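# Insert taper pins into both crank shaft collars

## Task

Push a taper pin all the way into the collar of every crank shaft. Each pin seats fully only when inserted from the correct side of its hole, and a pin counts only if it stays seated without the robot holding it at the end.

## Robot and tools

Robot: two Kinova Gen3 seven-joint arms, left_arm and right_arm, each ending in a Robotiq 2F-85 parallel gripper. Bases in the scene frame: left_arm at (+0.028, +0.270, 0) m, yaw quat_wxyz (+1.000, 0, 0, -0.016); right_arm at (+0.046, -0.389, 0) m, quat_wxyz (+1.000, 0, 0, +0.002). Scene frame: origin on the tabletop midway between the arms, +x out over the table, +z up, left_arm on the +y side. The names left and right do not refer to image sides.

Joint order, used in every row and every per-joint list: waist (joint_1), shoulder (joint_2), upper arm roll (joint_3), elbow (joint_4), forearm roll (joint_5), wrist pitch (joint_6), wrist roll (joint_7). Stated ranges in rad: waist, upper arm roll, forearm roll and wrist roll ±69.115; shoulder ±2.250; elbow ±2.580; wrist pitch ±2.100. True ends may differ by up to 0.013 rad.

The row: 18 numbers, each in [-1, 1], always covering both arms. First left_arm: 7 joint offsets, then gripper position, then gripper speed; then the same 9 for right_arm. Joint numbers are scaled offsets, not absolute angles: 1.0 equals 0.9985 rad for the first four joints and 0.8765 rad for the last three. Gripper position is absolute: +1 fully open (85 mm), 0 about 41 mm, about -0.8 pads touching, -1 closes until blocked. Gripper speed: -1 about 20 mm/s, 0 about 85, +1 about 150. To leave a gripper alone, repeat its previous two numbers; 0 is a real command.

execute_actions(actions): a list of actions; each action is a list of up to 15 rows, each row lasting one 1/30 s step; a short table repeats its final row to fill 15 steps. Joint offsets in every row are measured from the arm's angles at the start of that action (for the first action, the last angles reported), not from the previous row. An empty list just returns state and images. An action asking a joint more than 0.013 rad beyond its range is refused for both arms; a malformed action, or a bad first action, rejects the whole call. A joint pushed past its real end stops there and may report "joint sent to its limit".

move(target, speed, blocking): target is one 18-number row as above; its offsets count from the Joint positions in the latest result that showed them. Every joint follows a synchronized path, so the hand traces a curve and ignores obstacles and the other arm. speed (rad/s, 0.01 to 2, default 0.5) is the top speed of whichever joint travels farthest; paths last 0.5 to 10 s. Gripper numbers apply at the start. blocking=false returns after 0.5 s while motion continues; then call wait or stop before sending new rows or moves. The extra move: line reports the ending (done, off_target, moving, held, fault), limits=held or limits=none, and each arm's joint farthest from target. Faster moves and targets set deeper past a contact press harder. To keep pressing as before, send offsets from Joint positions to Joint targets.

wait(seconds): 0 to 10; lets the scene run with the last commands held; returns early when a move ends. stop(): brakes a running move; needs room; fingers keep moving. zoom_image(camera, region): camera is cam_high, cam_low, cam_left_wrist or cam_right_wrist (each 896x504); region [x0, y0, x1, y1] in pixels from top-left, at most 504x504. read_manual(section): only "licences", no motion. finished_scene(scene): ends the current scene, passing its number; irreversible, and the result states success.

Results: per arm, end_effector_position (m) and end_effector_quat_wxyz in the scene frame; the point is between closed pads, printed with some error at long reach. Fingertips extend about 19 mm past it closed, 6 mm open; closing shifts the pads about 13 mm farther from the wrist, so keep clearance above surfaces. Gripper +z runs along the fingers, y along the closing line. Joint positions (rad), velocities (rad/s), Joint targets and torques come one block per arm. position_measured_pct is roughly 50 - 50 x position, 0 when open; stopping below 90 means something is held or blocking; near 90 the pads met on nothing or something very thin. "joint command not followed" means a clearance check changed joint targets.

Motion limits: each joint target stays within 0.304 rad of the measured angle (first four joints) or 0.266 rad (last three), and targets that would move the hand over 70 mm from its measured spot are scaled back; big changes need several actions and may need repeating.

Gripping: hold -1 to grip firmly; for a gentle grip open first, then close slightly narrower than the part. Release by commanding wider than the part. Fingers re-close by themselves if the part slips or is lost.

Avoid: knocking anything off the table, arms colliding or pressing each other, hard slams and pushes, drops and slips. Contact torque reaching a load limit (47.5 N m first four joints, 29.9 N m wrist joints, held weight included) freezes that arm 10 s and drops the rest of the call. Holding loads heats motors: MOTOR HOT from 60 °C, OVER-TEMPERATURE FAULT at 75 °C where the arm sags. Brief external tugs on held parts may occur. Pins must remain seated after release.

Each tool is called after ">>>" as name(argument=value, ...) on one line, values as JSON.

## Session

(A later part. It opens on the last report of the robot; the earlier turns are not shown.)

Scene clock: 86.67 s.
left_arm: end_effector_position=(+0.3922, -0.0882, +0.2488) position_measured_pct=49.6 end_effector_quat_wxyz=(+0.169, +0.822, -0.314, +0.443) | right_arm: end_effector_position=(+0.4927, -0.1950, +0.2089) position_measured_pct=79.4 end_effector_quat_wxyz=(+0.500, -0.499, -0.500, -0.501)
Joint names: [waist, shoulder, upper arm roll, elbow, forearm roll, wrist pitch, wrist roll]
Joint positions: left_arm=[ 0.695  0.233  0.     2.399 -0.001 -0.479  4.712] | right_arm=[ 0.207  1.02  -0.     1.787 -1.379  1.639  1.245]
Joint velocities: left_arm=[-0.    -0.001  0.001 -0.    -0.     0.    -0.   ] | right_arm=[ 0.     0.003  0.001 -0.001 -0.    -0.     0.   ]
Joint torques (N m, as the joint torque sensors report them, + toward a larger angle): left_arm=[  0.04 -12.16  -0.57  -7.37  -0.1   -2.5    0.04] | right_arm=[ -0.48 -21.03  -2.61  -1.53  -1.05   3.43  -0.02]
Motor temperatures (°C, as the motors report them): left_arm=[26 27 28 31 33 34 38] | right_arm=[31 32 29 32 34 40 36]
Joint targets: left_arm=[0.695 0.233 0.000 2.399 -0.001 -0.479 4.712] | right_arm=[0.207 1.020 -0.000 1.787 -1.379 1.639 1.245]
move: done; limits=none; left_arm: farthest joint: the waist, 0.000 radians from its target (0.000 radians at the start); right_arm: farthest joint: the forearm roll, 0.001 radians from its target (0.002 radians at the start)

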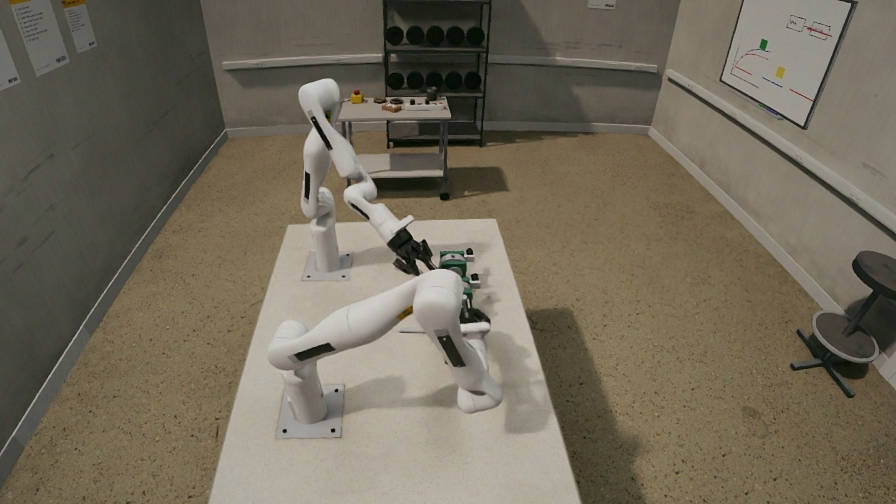

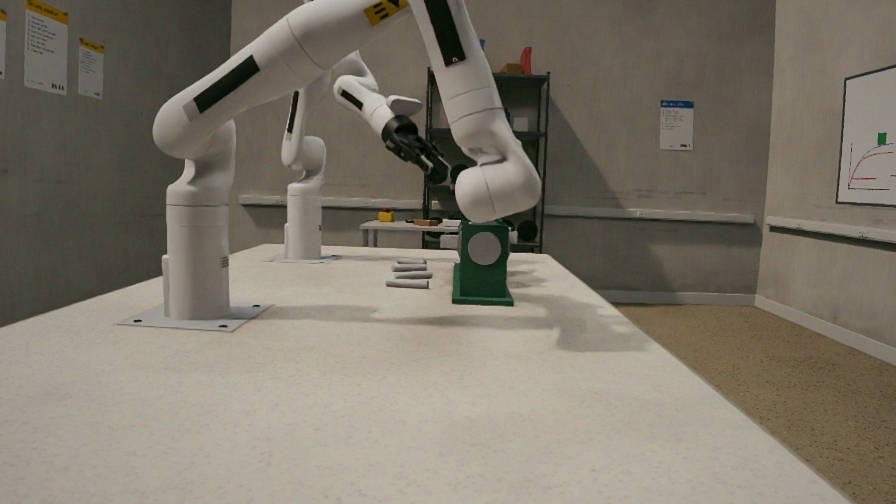

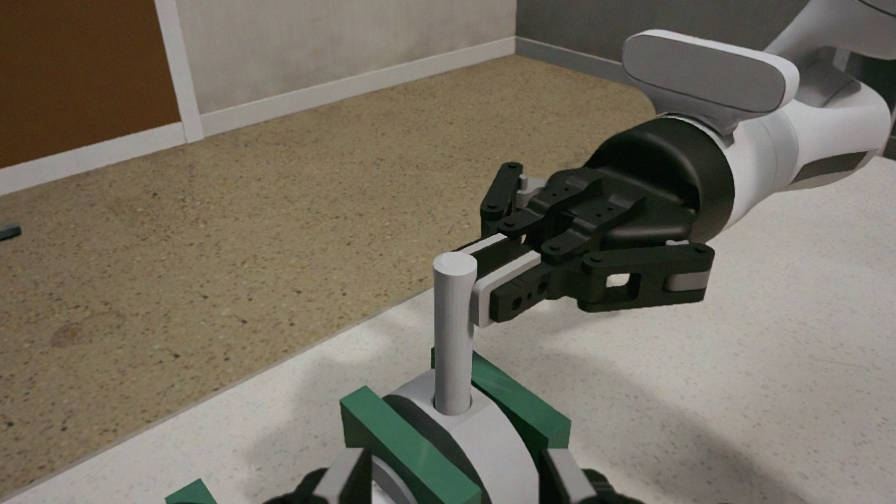

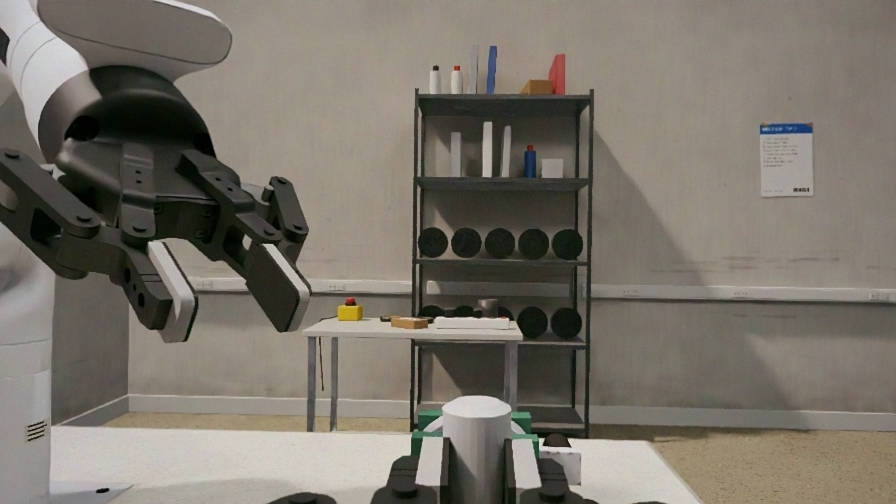

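In. Go deeper (35 mm; nothing under the palm here), then release.

>>> move(target=[0,0,0,0,0,0,0,0,0, 0,0.08,0,-0.02,0.004,-0.007,0.07,-1,0], speed=0.08)

>>> move(target=[0,0,0,0,0,0,0,0,0, 0,0,0,0,0,0,0,-0.35,-1])

Scene clock: 88.30 s.
left_arm: end_effector_position=(+0.3922, -0.0882, +0.2488) position_measured_pct=49.6 end_effector_quat_wxyz=(+0.169, +0.822, -0.314, +0.443) | right_arm: end_effector_position=(+0.4918, -0.1952, +0.1757) position_measured_pct=79.4 end_effector_quat_wxyz=(+0.499, -0.497, -0.500, -0.504)
Joint names: [waist, shoulder, upper arm roll, elbow, forearm roll, wrist pitch, wrist roll]
Joint positions: left_arm=[ 0.695  0.233  0.     2.399 -0.001 -0.479  4.712] | right_arm=[ 0.208  1.099  0.     1.766 -1.377  1.632  1.306]
Joint velocities: left_arm=[ 0.001  0.     0.    -0.     0.    -0.    -0.   ] | right_arm=[ 0.     0.001 -0.002 -0.002 -0.001 -0.001  0.   ]
Joint torques (N m, as the joint torque sensors report them, + toward a larger angle): left_arm=[ -0.29 -11.87  -0.14  -7.14  -0.44  -2.72  -0.39] | right_arm=[ -0.81 -20.7   -2.43  -0.66  -0.05   3.2    0.11]
Motor temperatures (°C, as the motors report them): left_arm=[26 27 28 31 33 34 38] | right_arm=[31 32 29 32 34 40 36]
Joint targets: left_arm=[0.695 0.233 0.000 2.399 -0.001 -0.479 4.712] | right_arm=[0.207 1.099 -0.000 1.767 -1.376 1.633 1.306]
move: done; limits=none; left_arm: farthest joint: the waist, 0.000 radians from its target (0.000 radians at the start); right_arm: farthest joint: the waist, 0.001 radians from its target (0.000 radians at the start)

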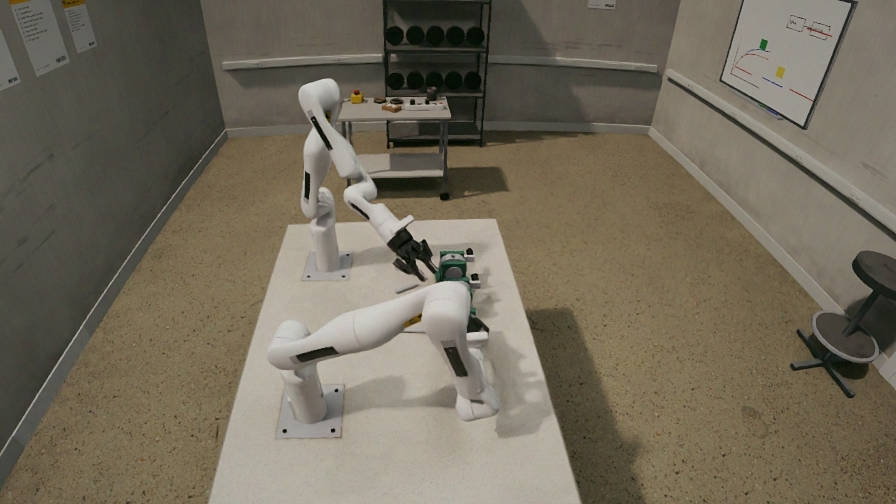

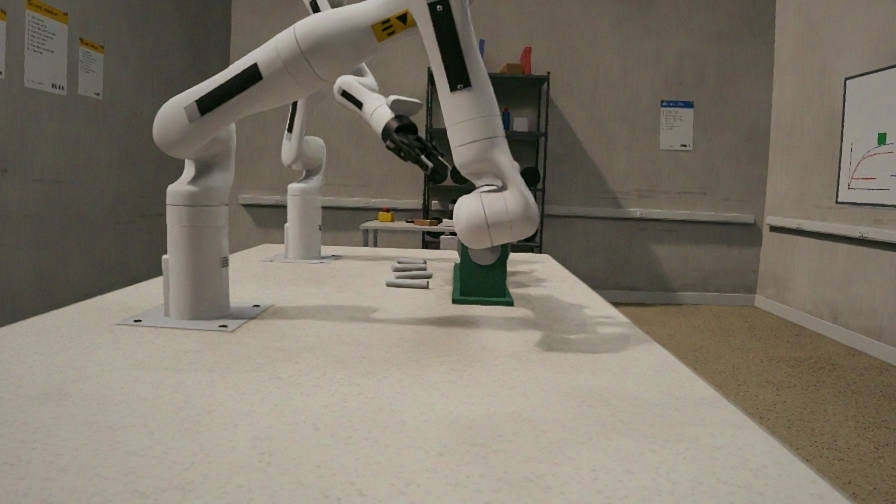

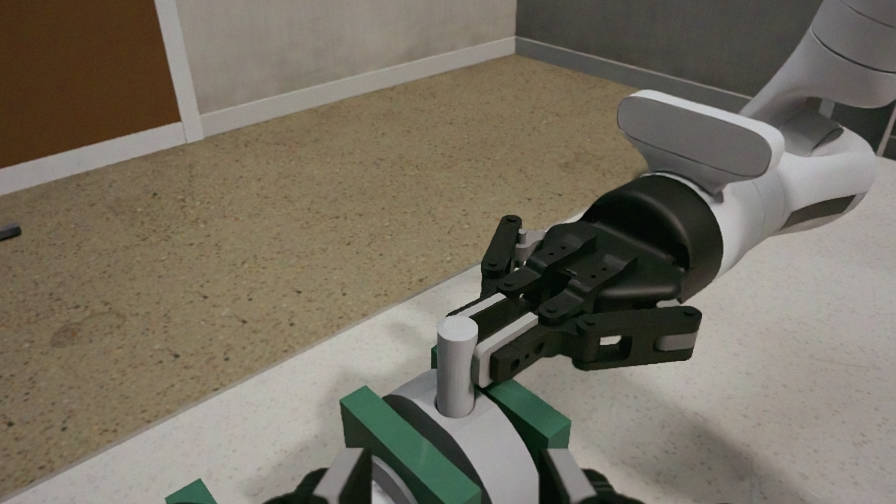

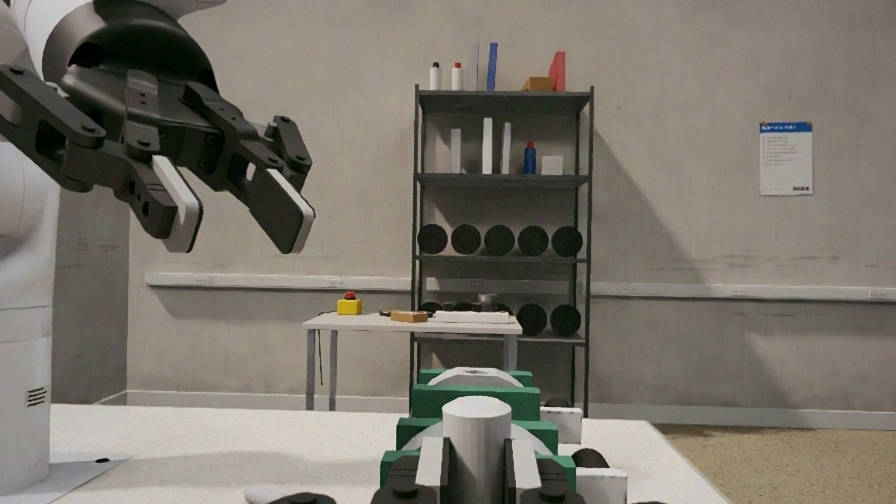

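Scene clock: 89.17 s.
left_arm: end_effector_position=(+0.3922, -0.0882, +0.2488) position_measured_pct=49.6 end_effector_quat_wxyz=(+0.169, +0.822, -0.314, +0.443) | right_arm: end_effector_position=(+0.4918, -0.1952, +0.1757) position_measured_pct=67.5 end_effector_quat_wxyz=(+0.499, -0.497, -0.500, -0.504)
Joint names: [waist, shoulder, upper arm roll, elbow, forearm roll, wrist pitch, wrist roll]
Joint positions: left_arm=[ 0.695  0.233  0.     2.399 -0.001 -0.479  4.712] | right_arm=[ 0.208  1.099  0.     1.766 -1.377  1.632  1.306]
Joint velocities: left_arm=[ 0.    -0.    -0.001 -0.    -0.     0.003 -0.   ] | right_arm=[ 0.     0.001 -0.002 -0.001  0.     0.    -0.   ]
Joint torques (N m, as the joint torque sensors report them, + toward a larger angle): left_arm=[ -0.15 -11.76  -0.4   -7.18   0.04  -2.65  -0.2 ] | right_arm=[  0.1  -20.37  -1.7   -1.33  -0.45   2.83  -0.17]
Motor temperatures (°C, as the motors report them): left_arm=[26 27 28 31 33 34 38] | right_arm=[31 32 29 32 34 40 36]
Joint targets: left_arm=[0.695 0.233 0.000 2.399 -0.001 -0.479 4.712] | right_arm=[0.208 1.099 0.000 1.766 -1.377 1.632 1.306]
move: done; limits=none; left_arm: farthest joint: the waist, 0.000 radians from its target (0.000 radians at the start); right_arm: farthest joint: the waist, 0.000 radians from its target (0.000 radians at the start)

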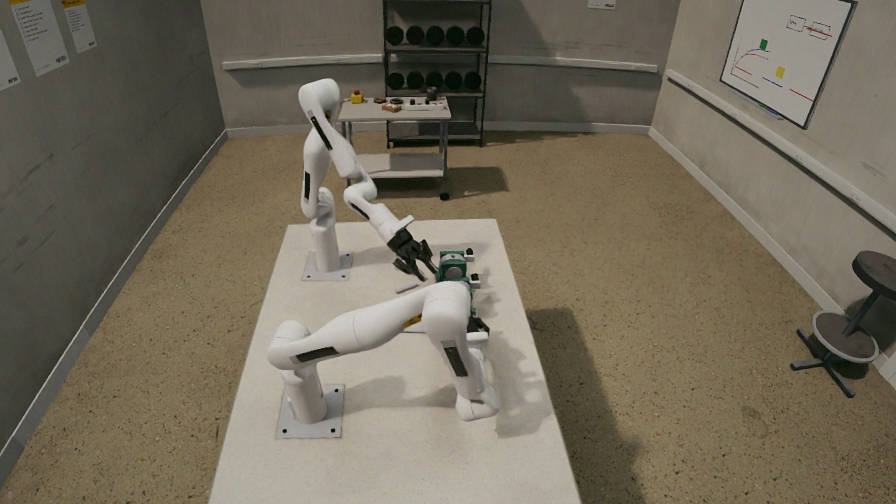

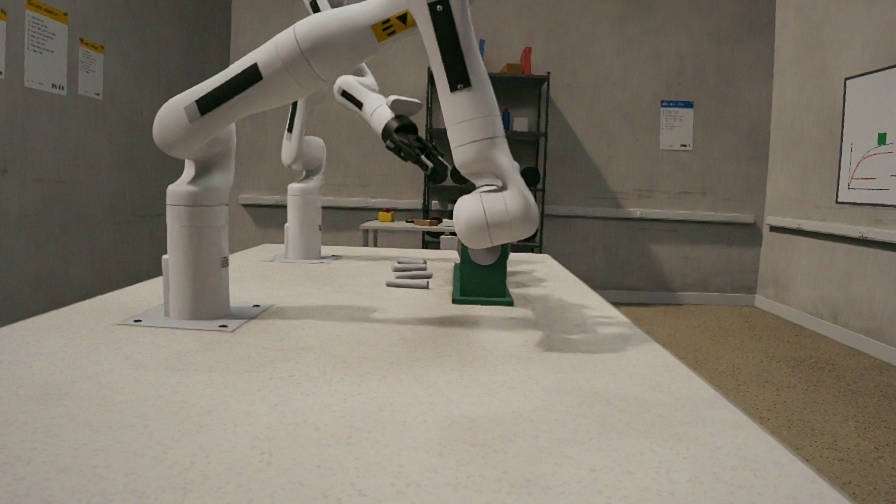

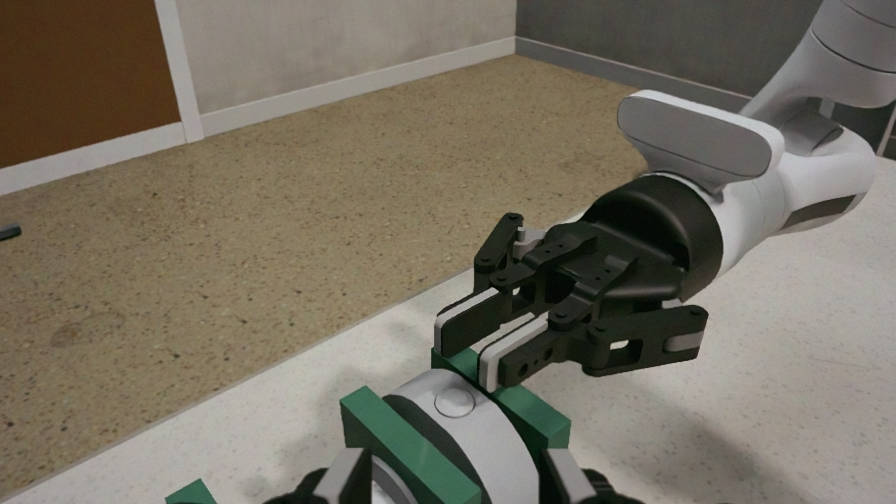

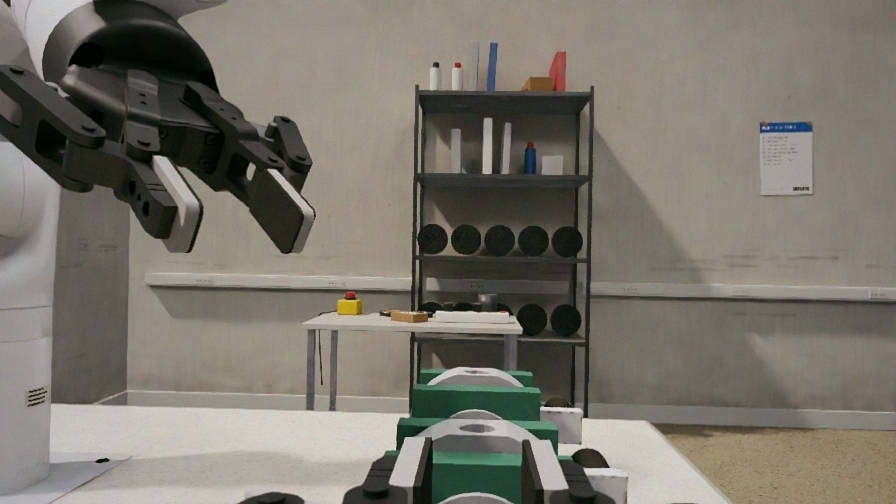

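>>> move(target=[-0.161,0,0,-0.15,0,0.75,0.6,0,0, 0.05,-0.45,0,0.05,0.3,-0.1,0.9,0,0], speed=1.0)

>>> move(target=[0,0.303,0,-0.369,0,0.624,0.557,0,0, -0.3,-0.3,0,0,1,-0.6,1,0,0], speed=1.1)

Scene clock: 91.43 s.
left_arm: end_effector_position=(+0.3802, +0.0161, +0.1699) position_measured_pct=49.6 end_effector_quat_wxyz=(+0.124, +0.971, -0.021, +0.204) | right_arm: end_effector_position=(+0.4474, -0.2303, +0.2822) position_measured_pct=50.0 end_effector_quat_wxyz=(-0.150, +0.129, +0.795, +0.574)
Joint names: [waist, shoulder, upper arm roll, elbow, forearm roll, wrist pitch, wrist roll]
Joint positions: left_arm=[ 0.534  0.233  0.     2.249 -0.001  0.178  5.238] | right_arm=[ 0.258  0.65   0.     1.816 -1.114  1.545  2.095]
Joint velocities: left_arm=[-0.001 -0.     0.002  0.     0.     0.001  0.   ] | right_arm=[ 0.    -0.003 -0.002 -0.003  0.    -0.     0.   ]
Joint torques (N m, as the joint torque sensors report them, + toward a larger angle): left_arm=[ -0.17 -12.13  -0.21  -7.14  -0.04  -1.67  -0.01] | right_arm=[ -0.18 -17.57  -1.24  -4.13  -1.65   2.22   0.27]
Motor temperatures (°C, as the motors report them): left_arm=[26 27 28 31 33 34 38] | right_arm=[31 32 29 32 34 40 36]
Joint targets: left_arm=[0.534 0.233 0.000 2.249 -0.001 0.178 5.238] | right_arm=[0.258 0.649 0.000 1.816 -1.114 1.545 2.095]
move: done; limits=none; left_arm: farthest joint: the waist, 0.000 radians from its target (0.161 radians at the start); right_arm: farthest joint: the waist, 0.000 radians from its target (0.050 radians at the start)

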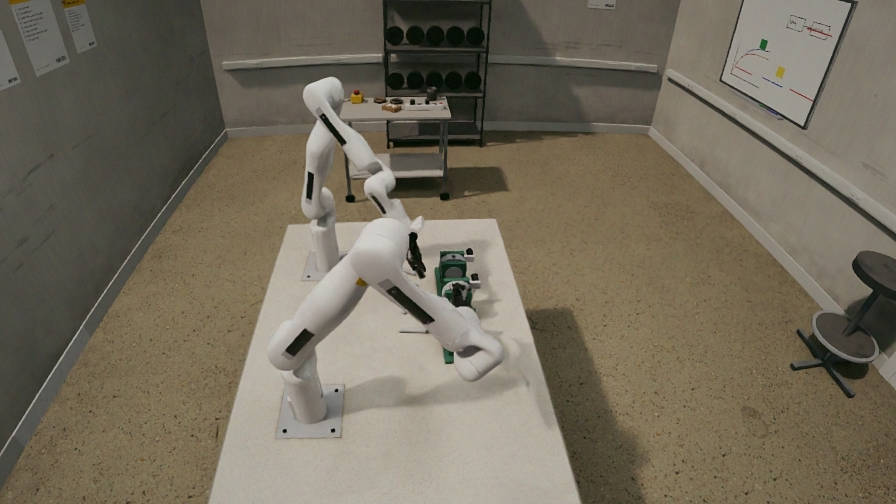

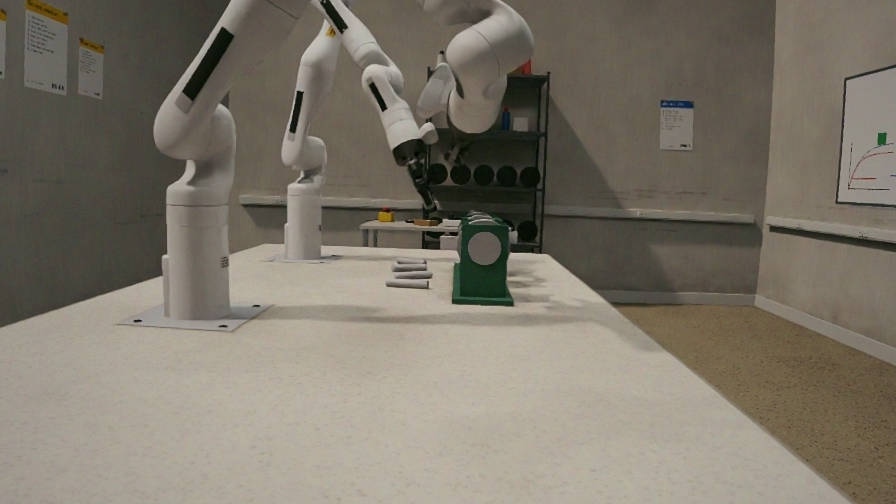

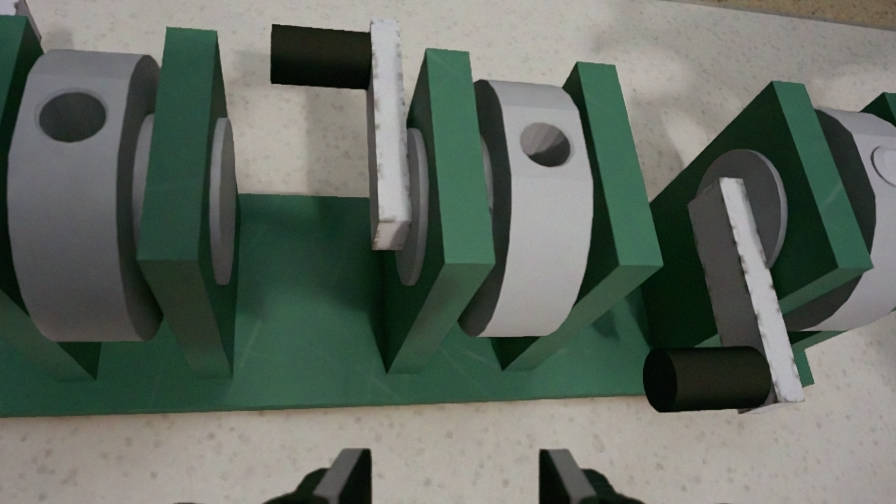

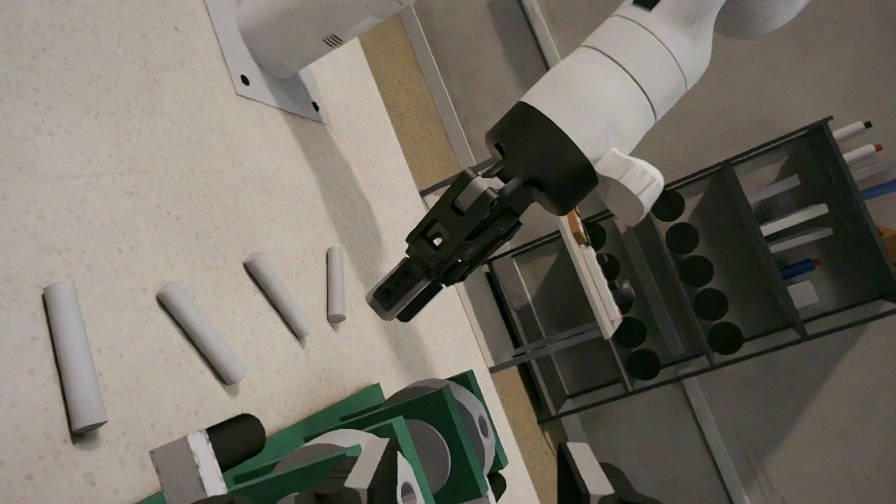

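Scene clock: 92.87 s.
left_arm: end_effector_position=(+0.3715, +0.0219, +0.1003) position_measured_pct=49.6 end_effector_quat_wxyz=(-0.000, +0.975, +0.221, +0.000) | right_arm: end_effector_position=(+0.4387, -0.3337, +0.1988) position_measured_pct=50.0 end_effector_quat_wxyz=(+0.046, -0.608, +0.787, +0.091)
Joint names: [waist, shoulder, upper arm roll, elbow, forearm roll, wrist pitch, wrist roll]
Joint positions: left_arm=[ 0.534  0.535  0.     1.881 -0.001  0.725  5.726] | right_arm=[-0.041  0.35   0.     1.816 -0.237  1.019  2.972]
Joint velocities: left_arm=[ 0.     0.002  0.001  0.    -0.     0.002  0.   ] | right_arm=[-0.003 -0.002  0.002  0.    -0.    -0.001  0.   ]
Joint torques (N m, as the joint torque sensors report them, + toward a larger angle): left_arm=[ -0.66 -16.81  -0.31  -6.64   0.08  -0.15  -0.5 ] | right_arm=[  0.01 -14.93   0.22  -7.22  -0.39   0.33   0.04]
Motor temperatures (°C, as the motors report them): left_arm=[26 27 28 31 33 34 38] | right_arm=[31 32 29 32 34 40 36]
Joint targets: left_arm=[0.534 0.535 0.000 1.881 -0.001 0.725 5.726] | right_arm=[-0.042 0.350 0.000 1.816 -0.237 1.019 2.972]
move: done; limits=none; left_arm: farthest joint: the shoulder, 0.001 radians from its target (0.303 radians at the start); right_arm: farthest joint: the waist, 0.000 radians from its target (0.300 radians at the start)

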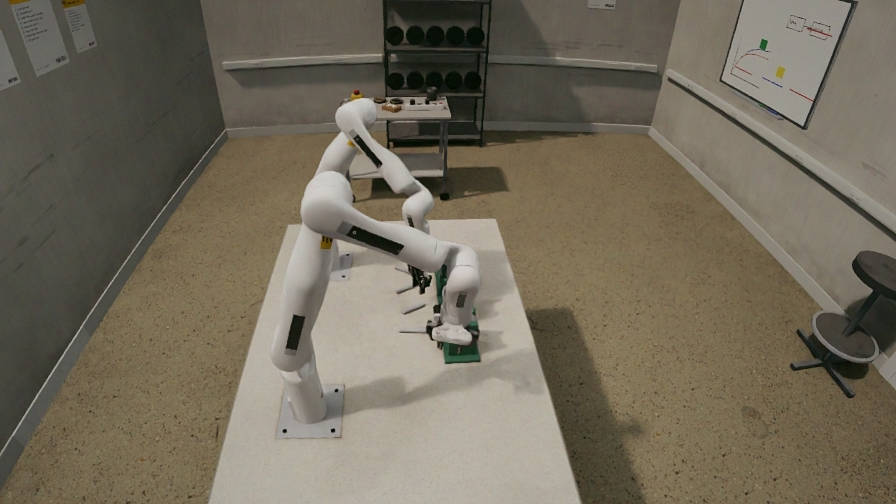

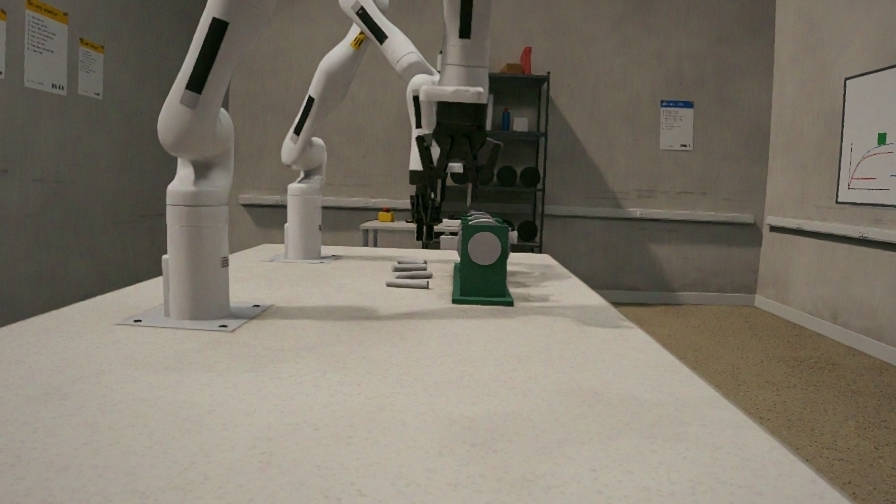

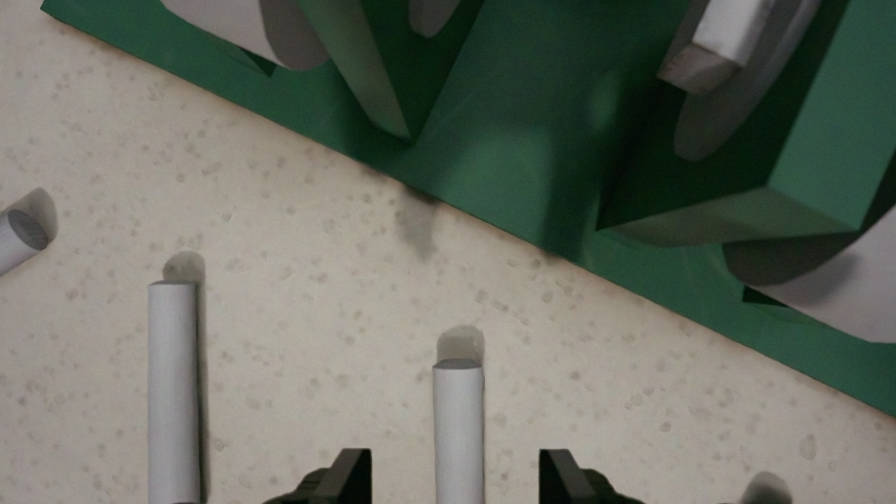

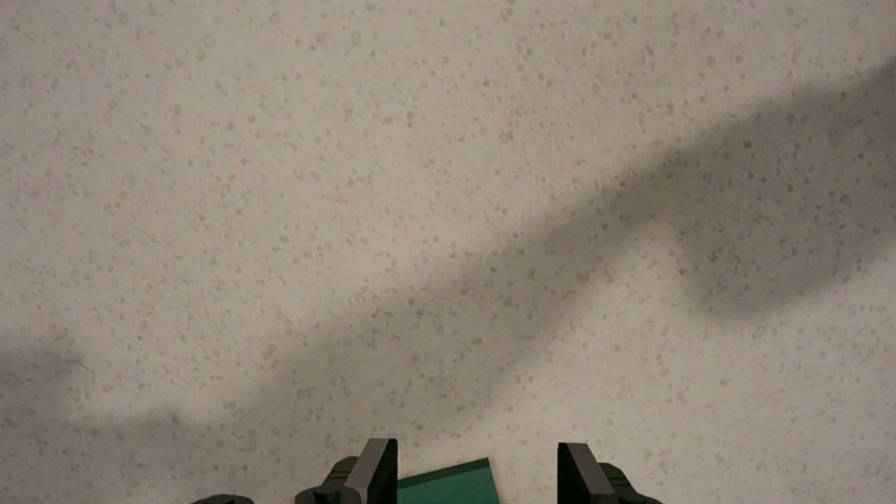

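>>> move(target=[0,0.148,0,0.052,0,-0.227,0,0,0, -0.4,0,0,0,0.27,-0.05,0.973,0,0], speed=1.0)

>>> move(target=[0,0,0,0,0,0,0,-1,0.3, 0,0,0,0,0,0,0,0,0])

Scene clock: 94.67 s.
left_arm: end_effector_position=(+0.3714, +0.0219, +0.0281) position_measured_pct=49.6 end_effector_quat_wxyz=(-0.000, +0.975, +0.221, +0.000) | right_arm: end_effector_position=(+0.4217, -0.2373, +0.1924) position_measured_pct=50.0 end_effector_quat_wxyz=(-0.000, +0.975, -0.221, -0.000)
Joint names: [waist, shoulder, upper arm roll, elbow, forearm roll, wrist pitch, wrist roll]
Joint positions: left_arm=[ 0.534  0.683  0.     1.933 -0.001  0.526  5.726] | right_arm=[-0.44   0.35   0.     1.816 -0.001  0.975  3.825]
Joint velocities: left_arm=[-0.001  0.001 -0.     0.    -0.    -0.002  0.   ] | right_arm=[-0.003  0.001  0.    -0.     0.     0.    -0.   ]
Joint torques (N m, as the joint torque sensors report them, + toward a larger angle): left_arm=[ -0.9  -17.73   0.08  -4.88  -0.02  -0.1   -0.25] | right_arm=[ -0.53 -14.96   0.49  -7.1    0.28   0.12   0.1 ]
Motor temperatures (°C, as the motors report them): left_arm=[26 27 28 31 33 34 38] | right_arm=[31 32 29 32 34 40 36]
Joint targets: left_arm=[0.534 0.683 0.000 1.933 -0.001 0.526 5.726] | right_arm=[-0.441 0.350 0.000 1.816 -0.001 0.975 3.825]
move: done; limits=none; left_arm: farthest joint: the waist, 0.000 radians from its target (0.000 radians at the start); right_arm: farthest joint: the waist, 0.000 radians from its target (0.399 radians at the start)

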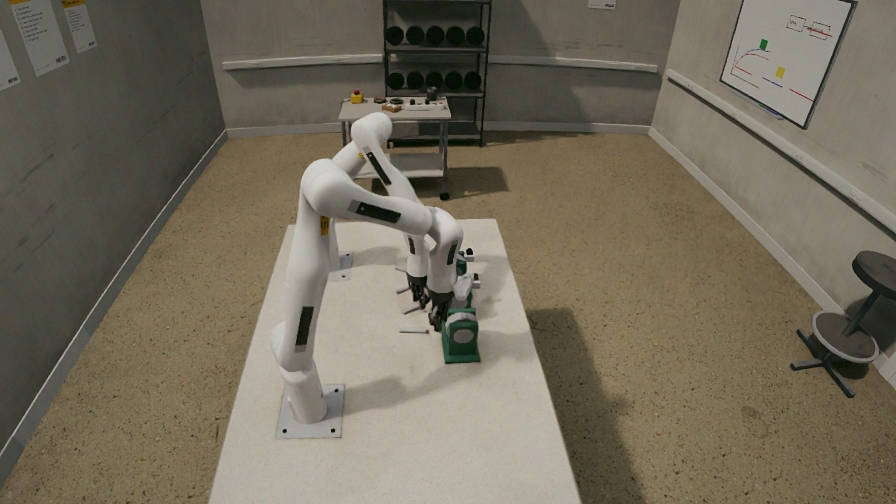

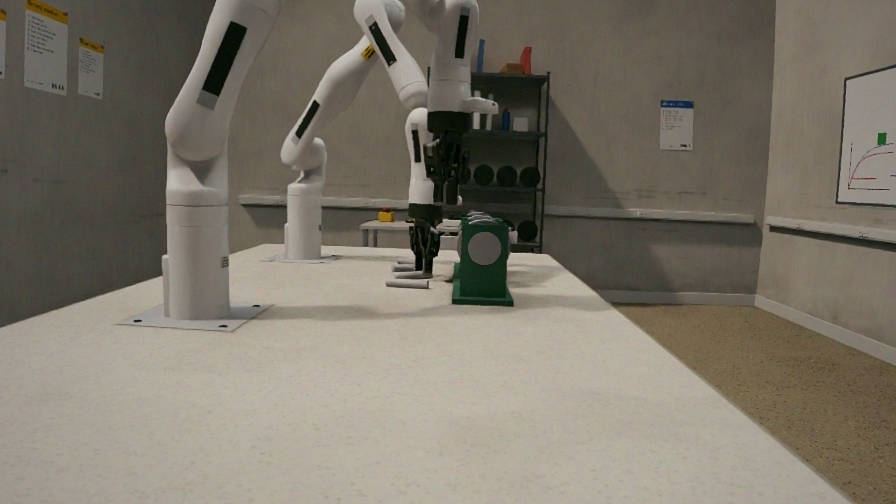

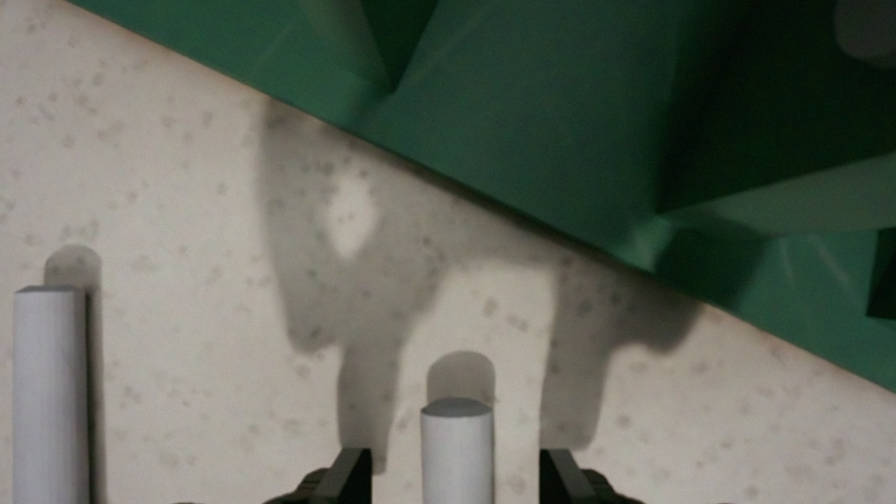

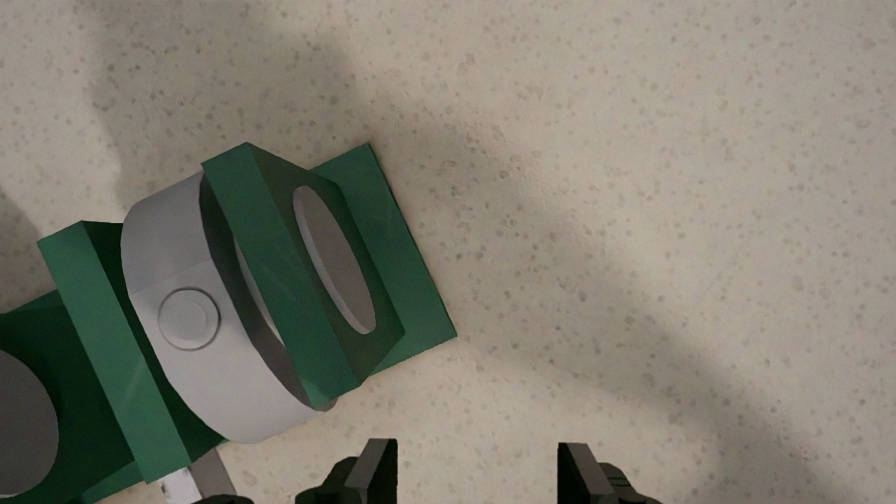

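Scene clock: 95.23 s.
left_arm: end_effector_position=(+0.3715, +0.0217, +0.0286) position_measured_pct=78.6 end_effector_quat_wxyz=(+0.000, +0.975, +0.221, +0.000) | right_arm: end_effector_position=(+0.4217, -0.2373, +0.1924) position_measured_pct=50.0 end_effector_quat_wxyz=(-0.000, +0.975, -0.221, -0.000)
Joint names: [waist, shoulder, upper arm roll, elbow, forearm roll, wrist pitch, wrist roll]
Joint positions: left_arm=[ 0.534  0.682  0.001  1.933 -0.001  0.527  5.726] | right_arm=[-0.44   0.35   0.     1.816 -0.001  0.975  3.825]
Joint velocities: left_arm=[ 0.001 -0.     0.001 -0.     0.    -0.     0.   ] | right_arm=[ 0.    -0.001 -0.001  0.    -0.    -0.001 -0.   ]
Joint torques (N m, as the joint torque sensors report them, + toward a larger angle): left_arm=[ -0.08 -17.32   0.23  -5.1   -0.12  -0.67  -0.19] | right_arm=[ -0.17 -15.31   0.2   -7.32   0.13   0.27  -0.11]
Motor temperatures (°C, as the motors report them): left_arm=[26 27 28 31 33 34 38] | right_arm=[31 32 29 32 34 40 36]
Joint targets: left_arm=[0.534 0.683 0.000 1.933 -0.001 0.526 5.726] | right_arm=[-0.440 0.350 0.000 1.816 -0.001 0.975 3.825]
move: done; limits=none; left_arm: farthest joint: the shoulder, 0.001 radians from its target (0.000 radians at the start); right_arm: farthest joint: the waist, 0.000 radians from its target (0.000 radians at the start)

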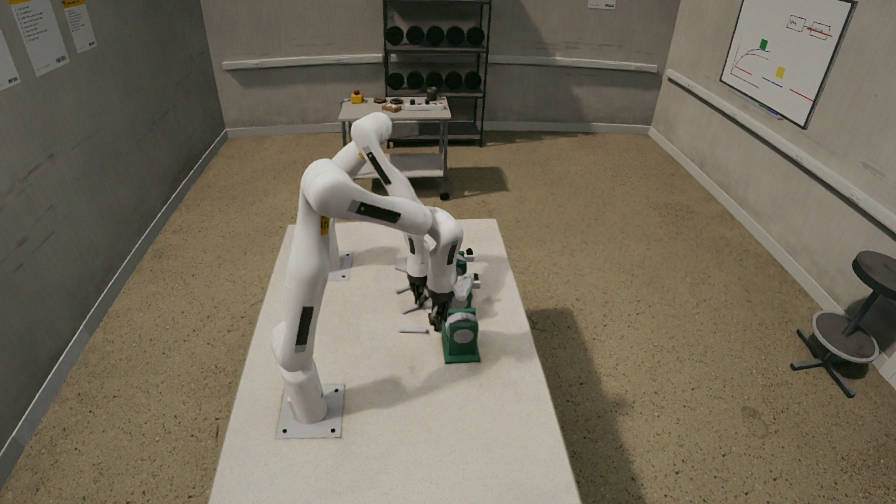

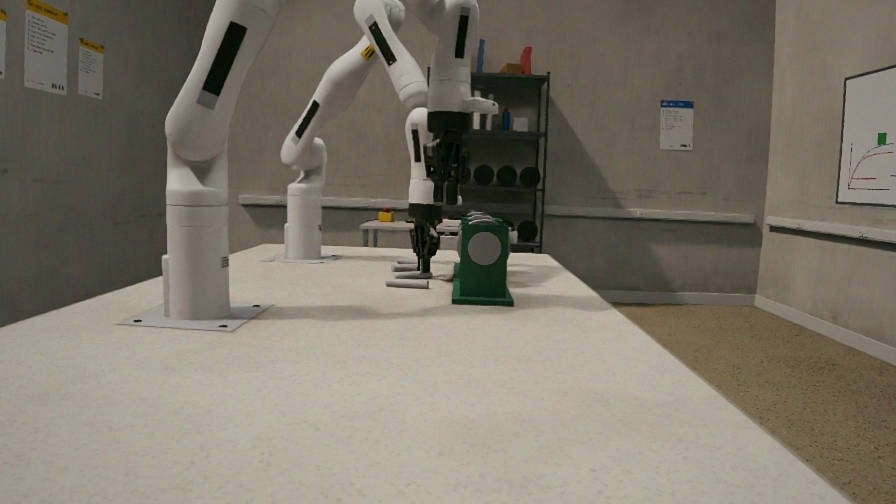

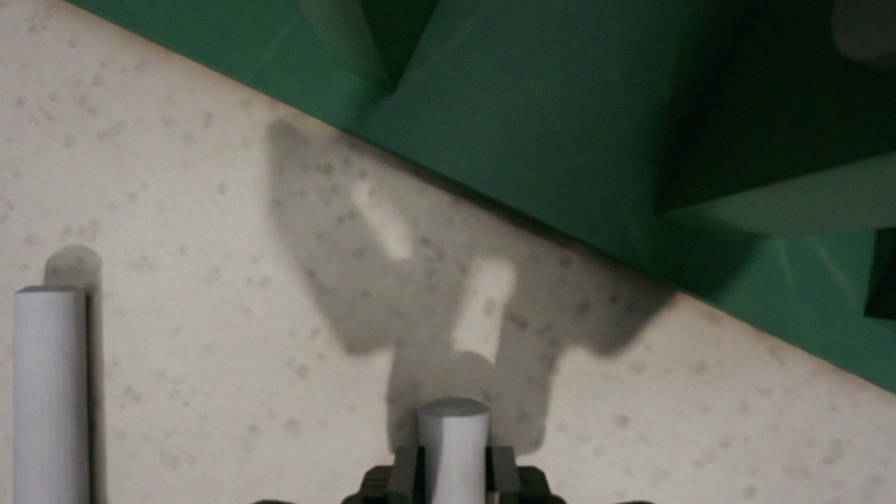

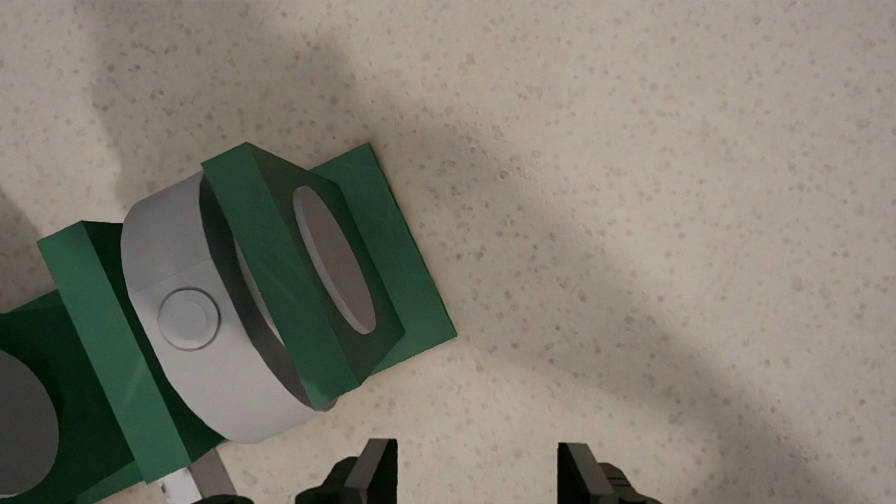

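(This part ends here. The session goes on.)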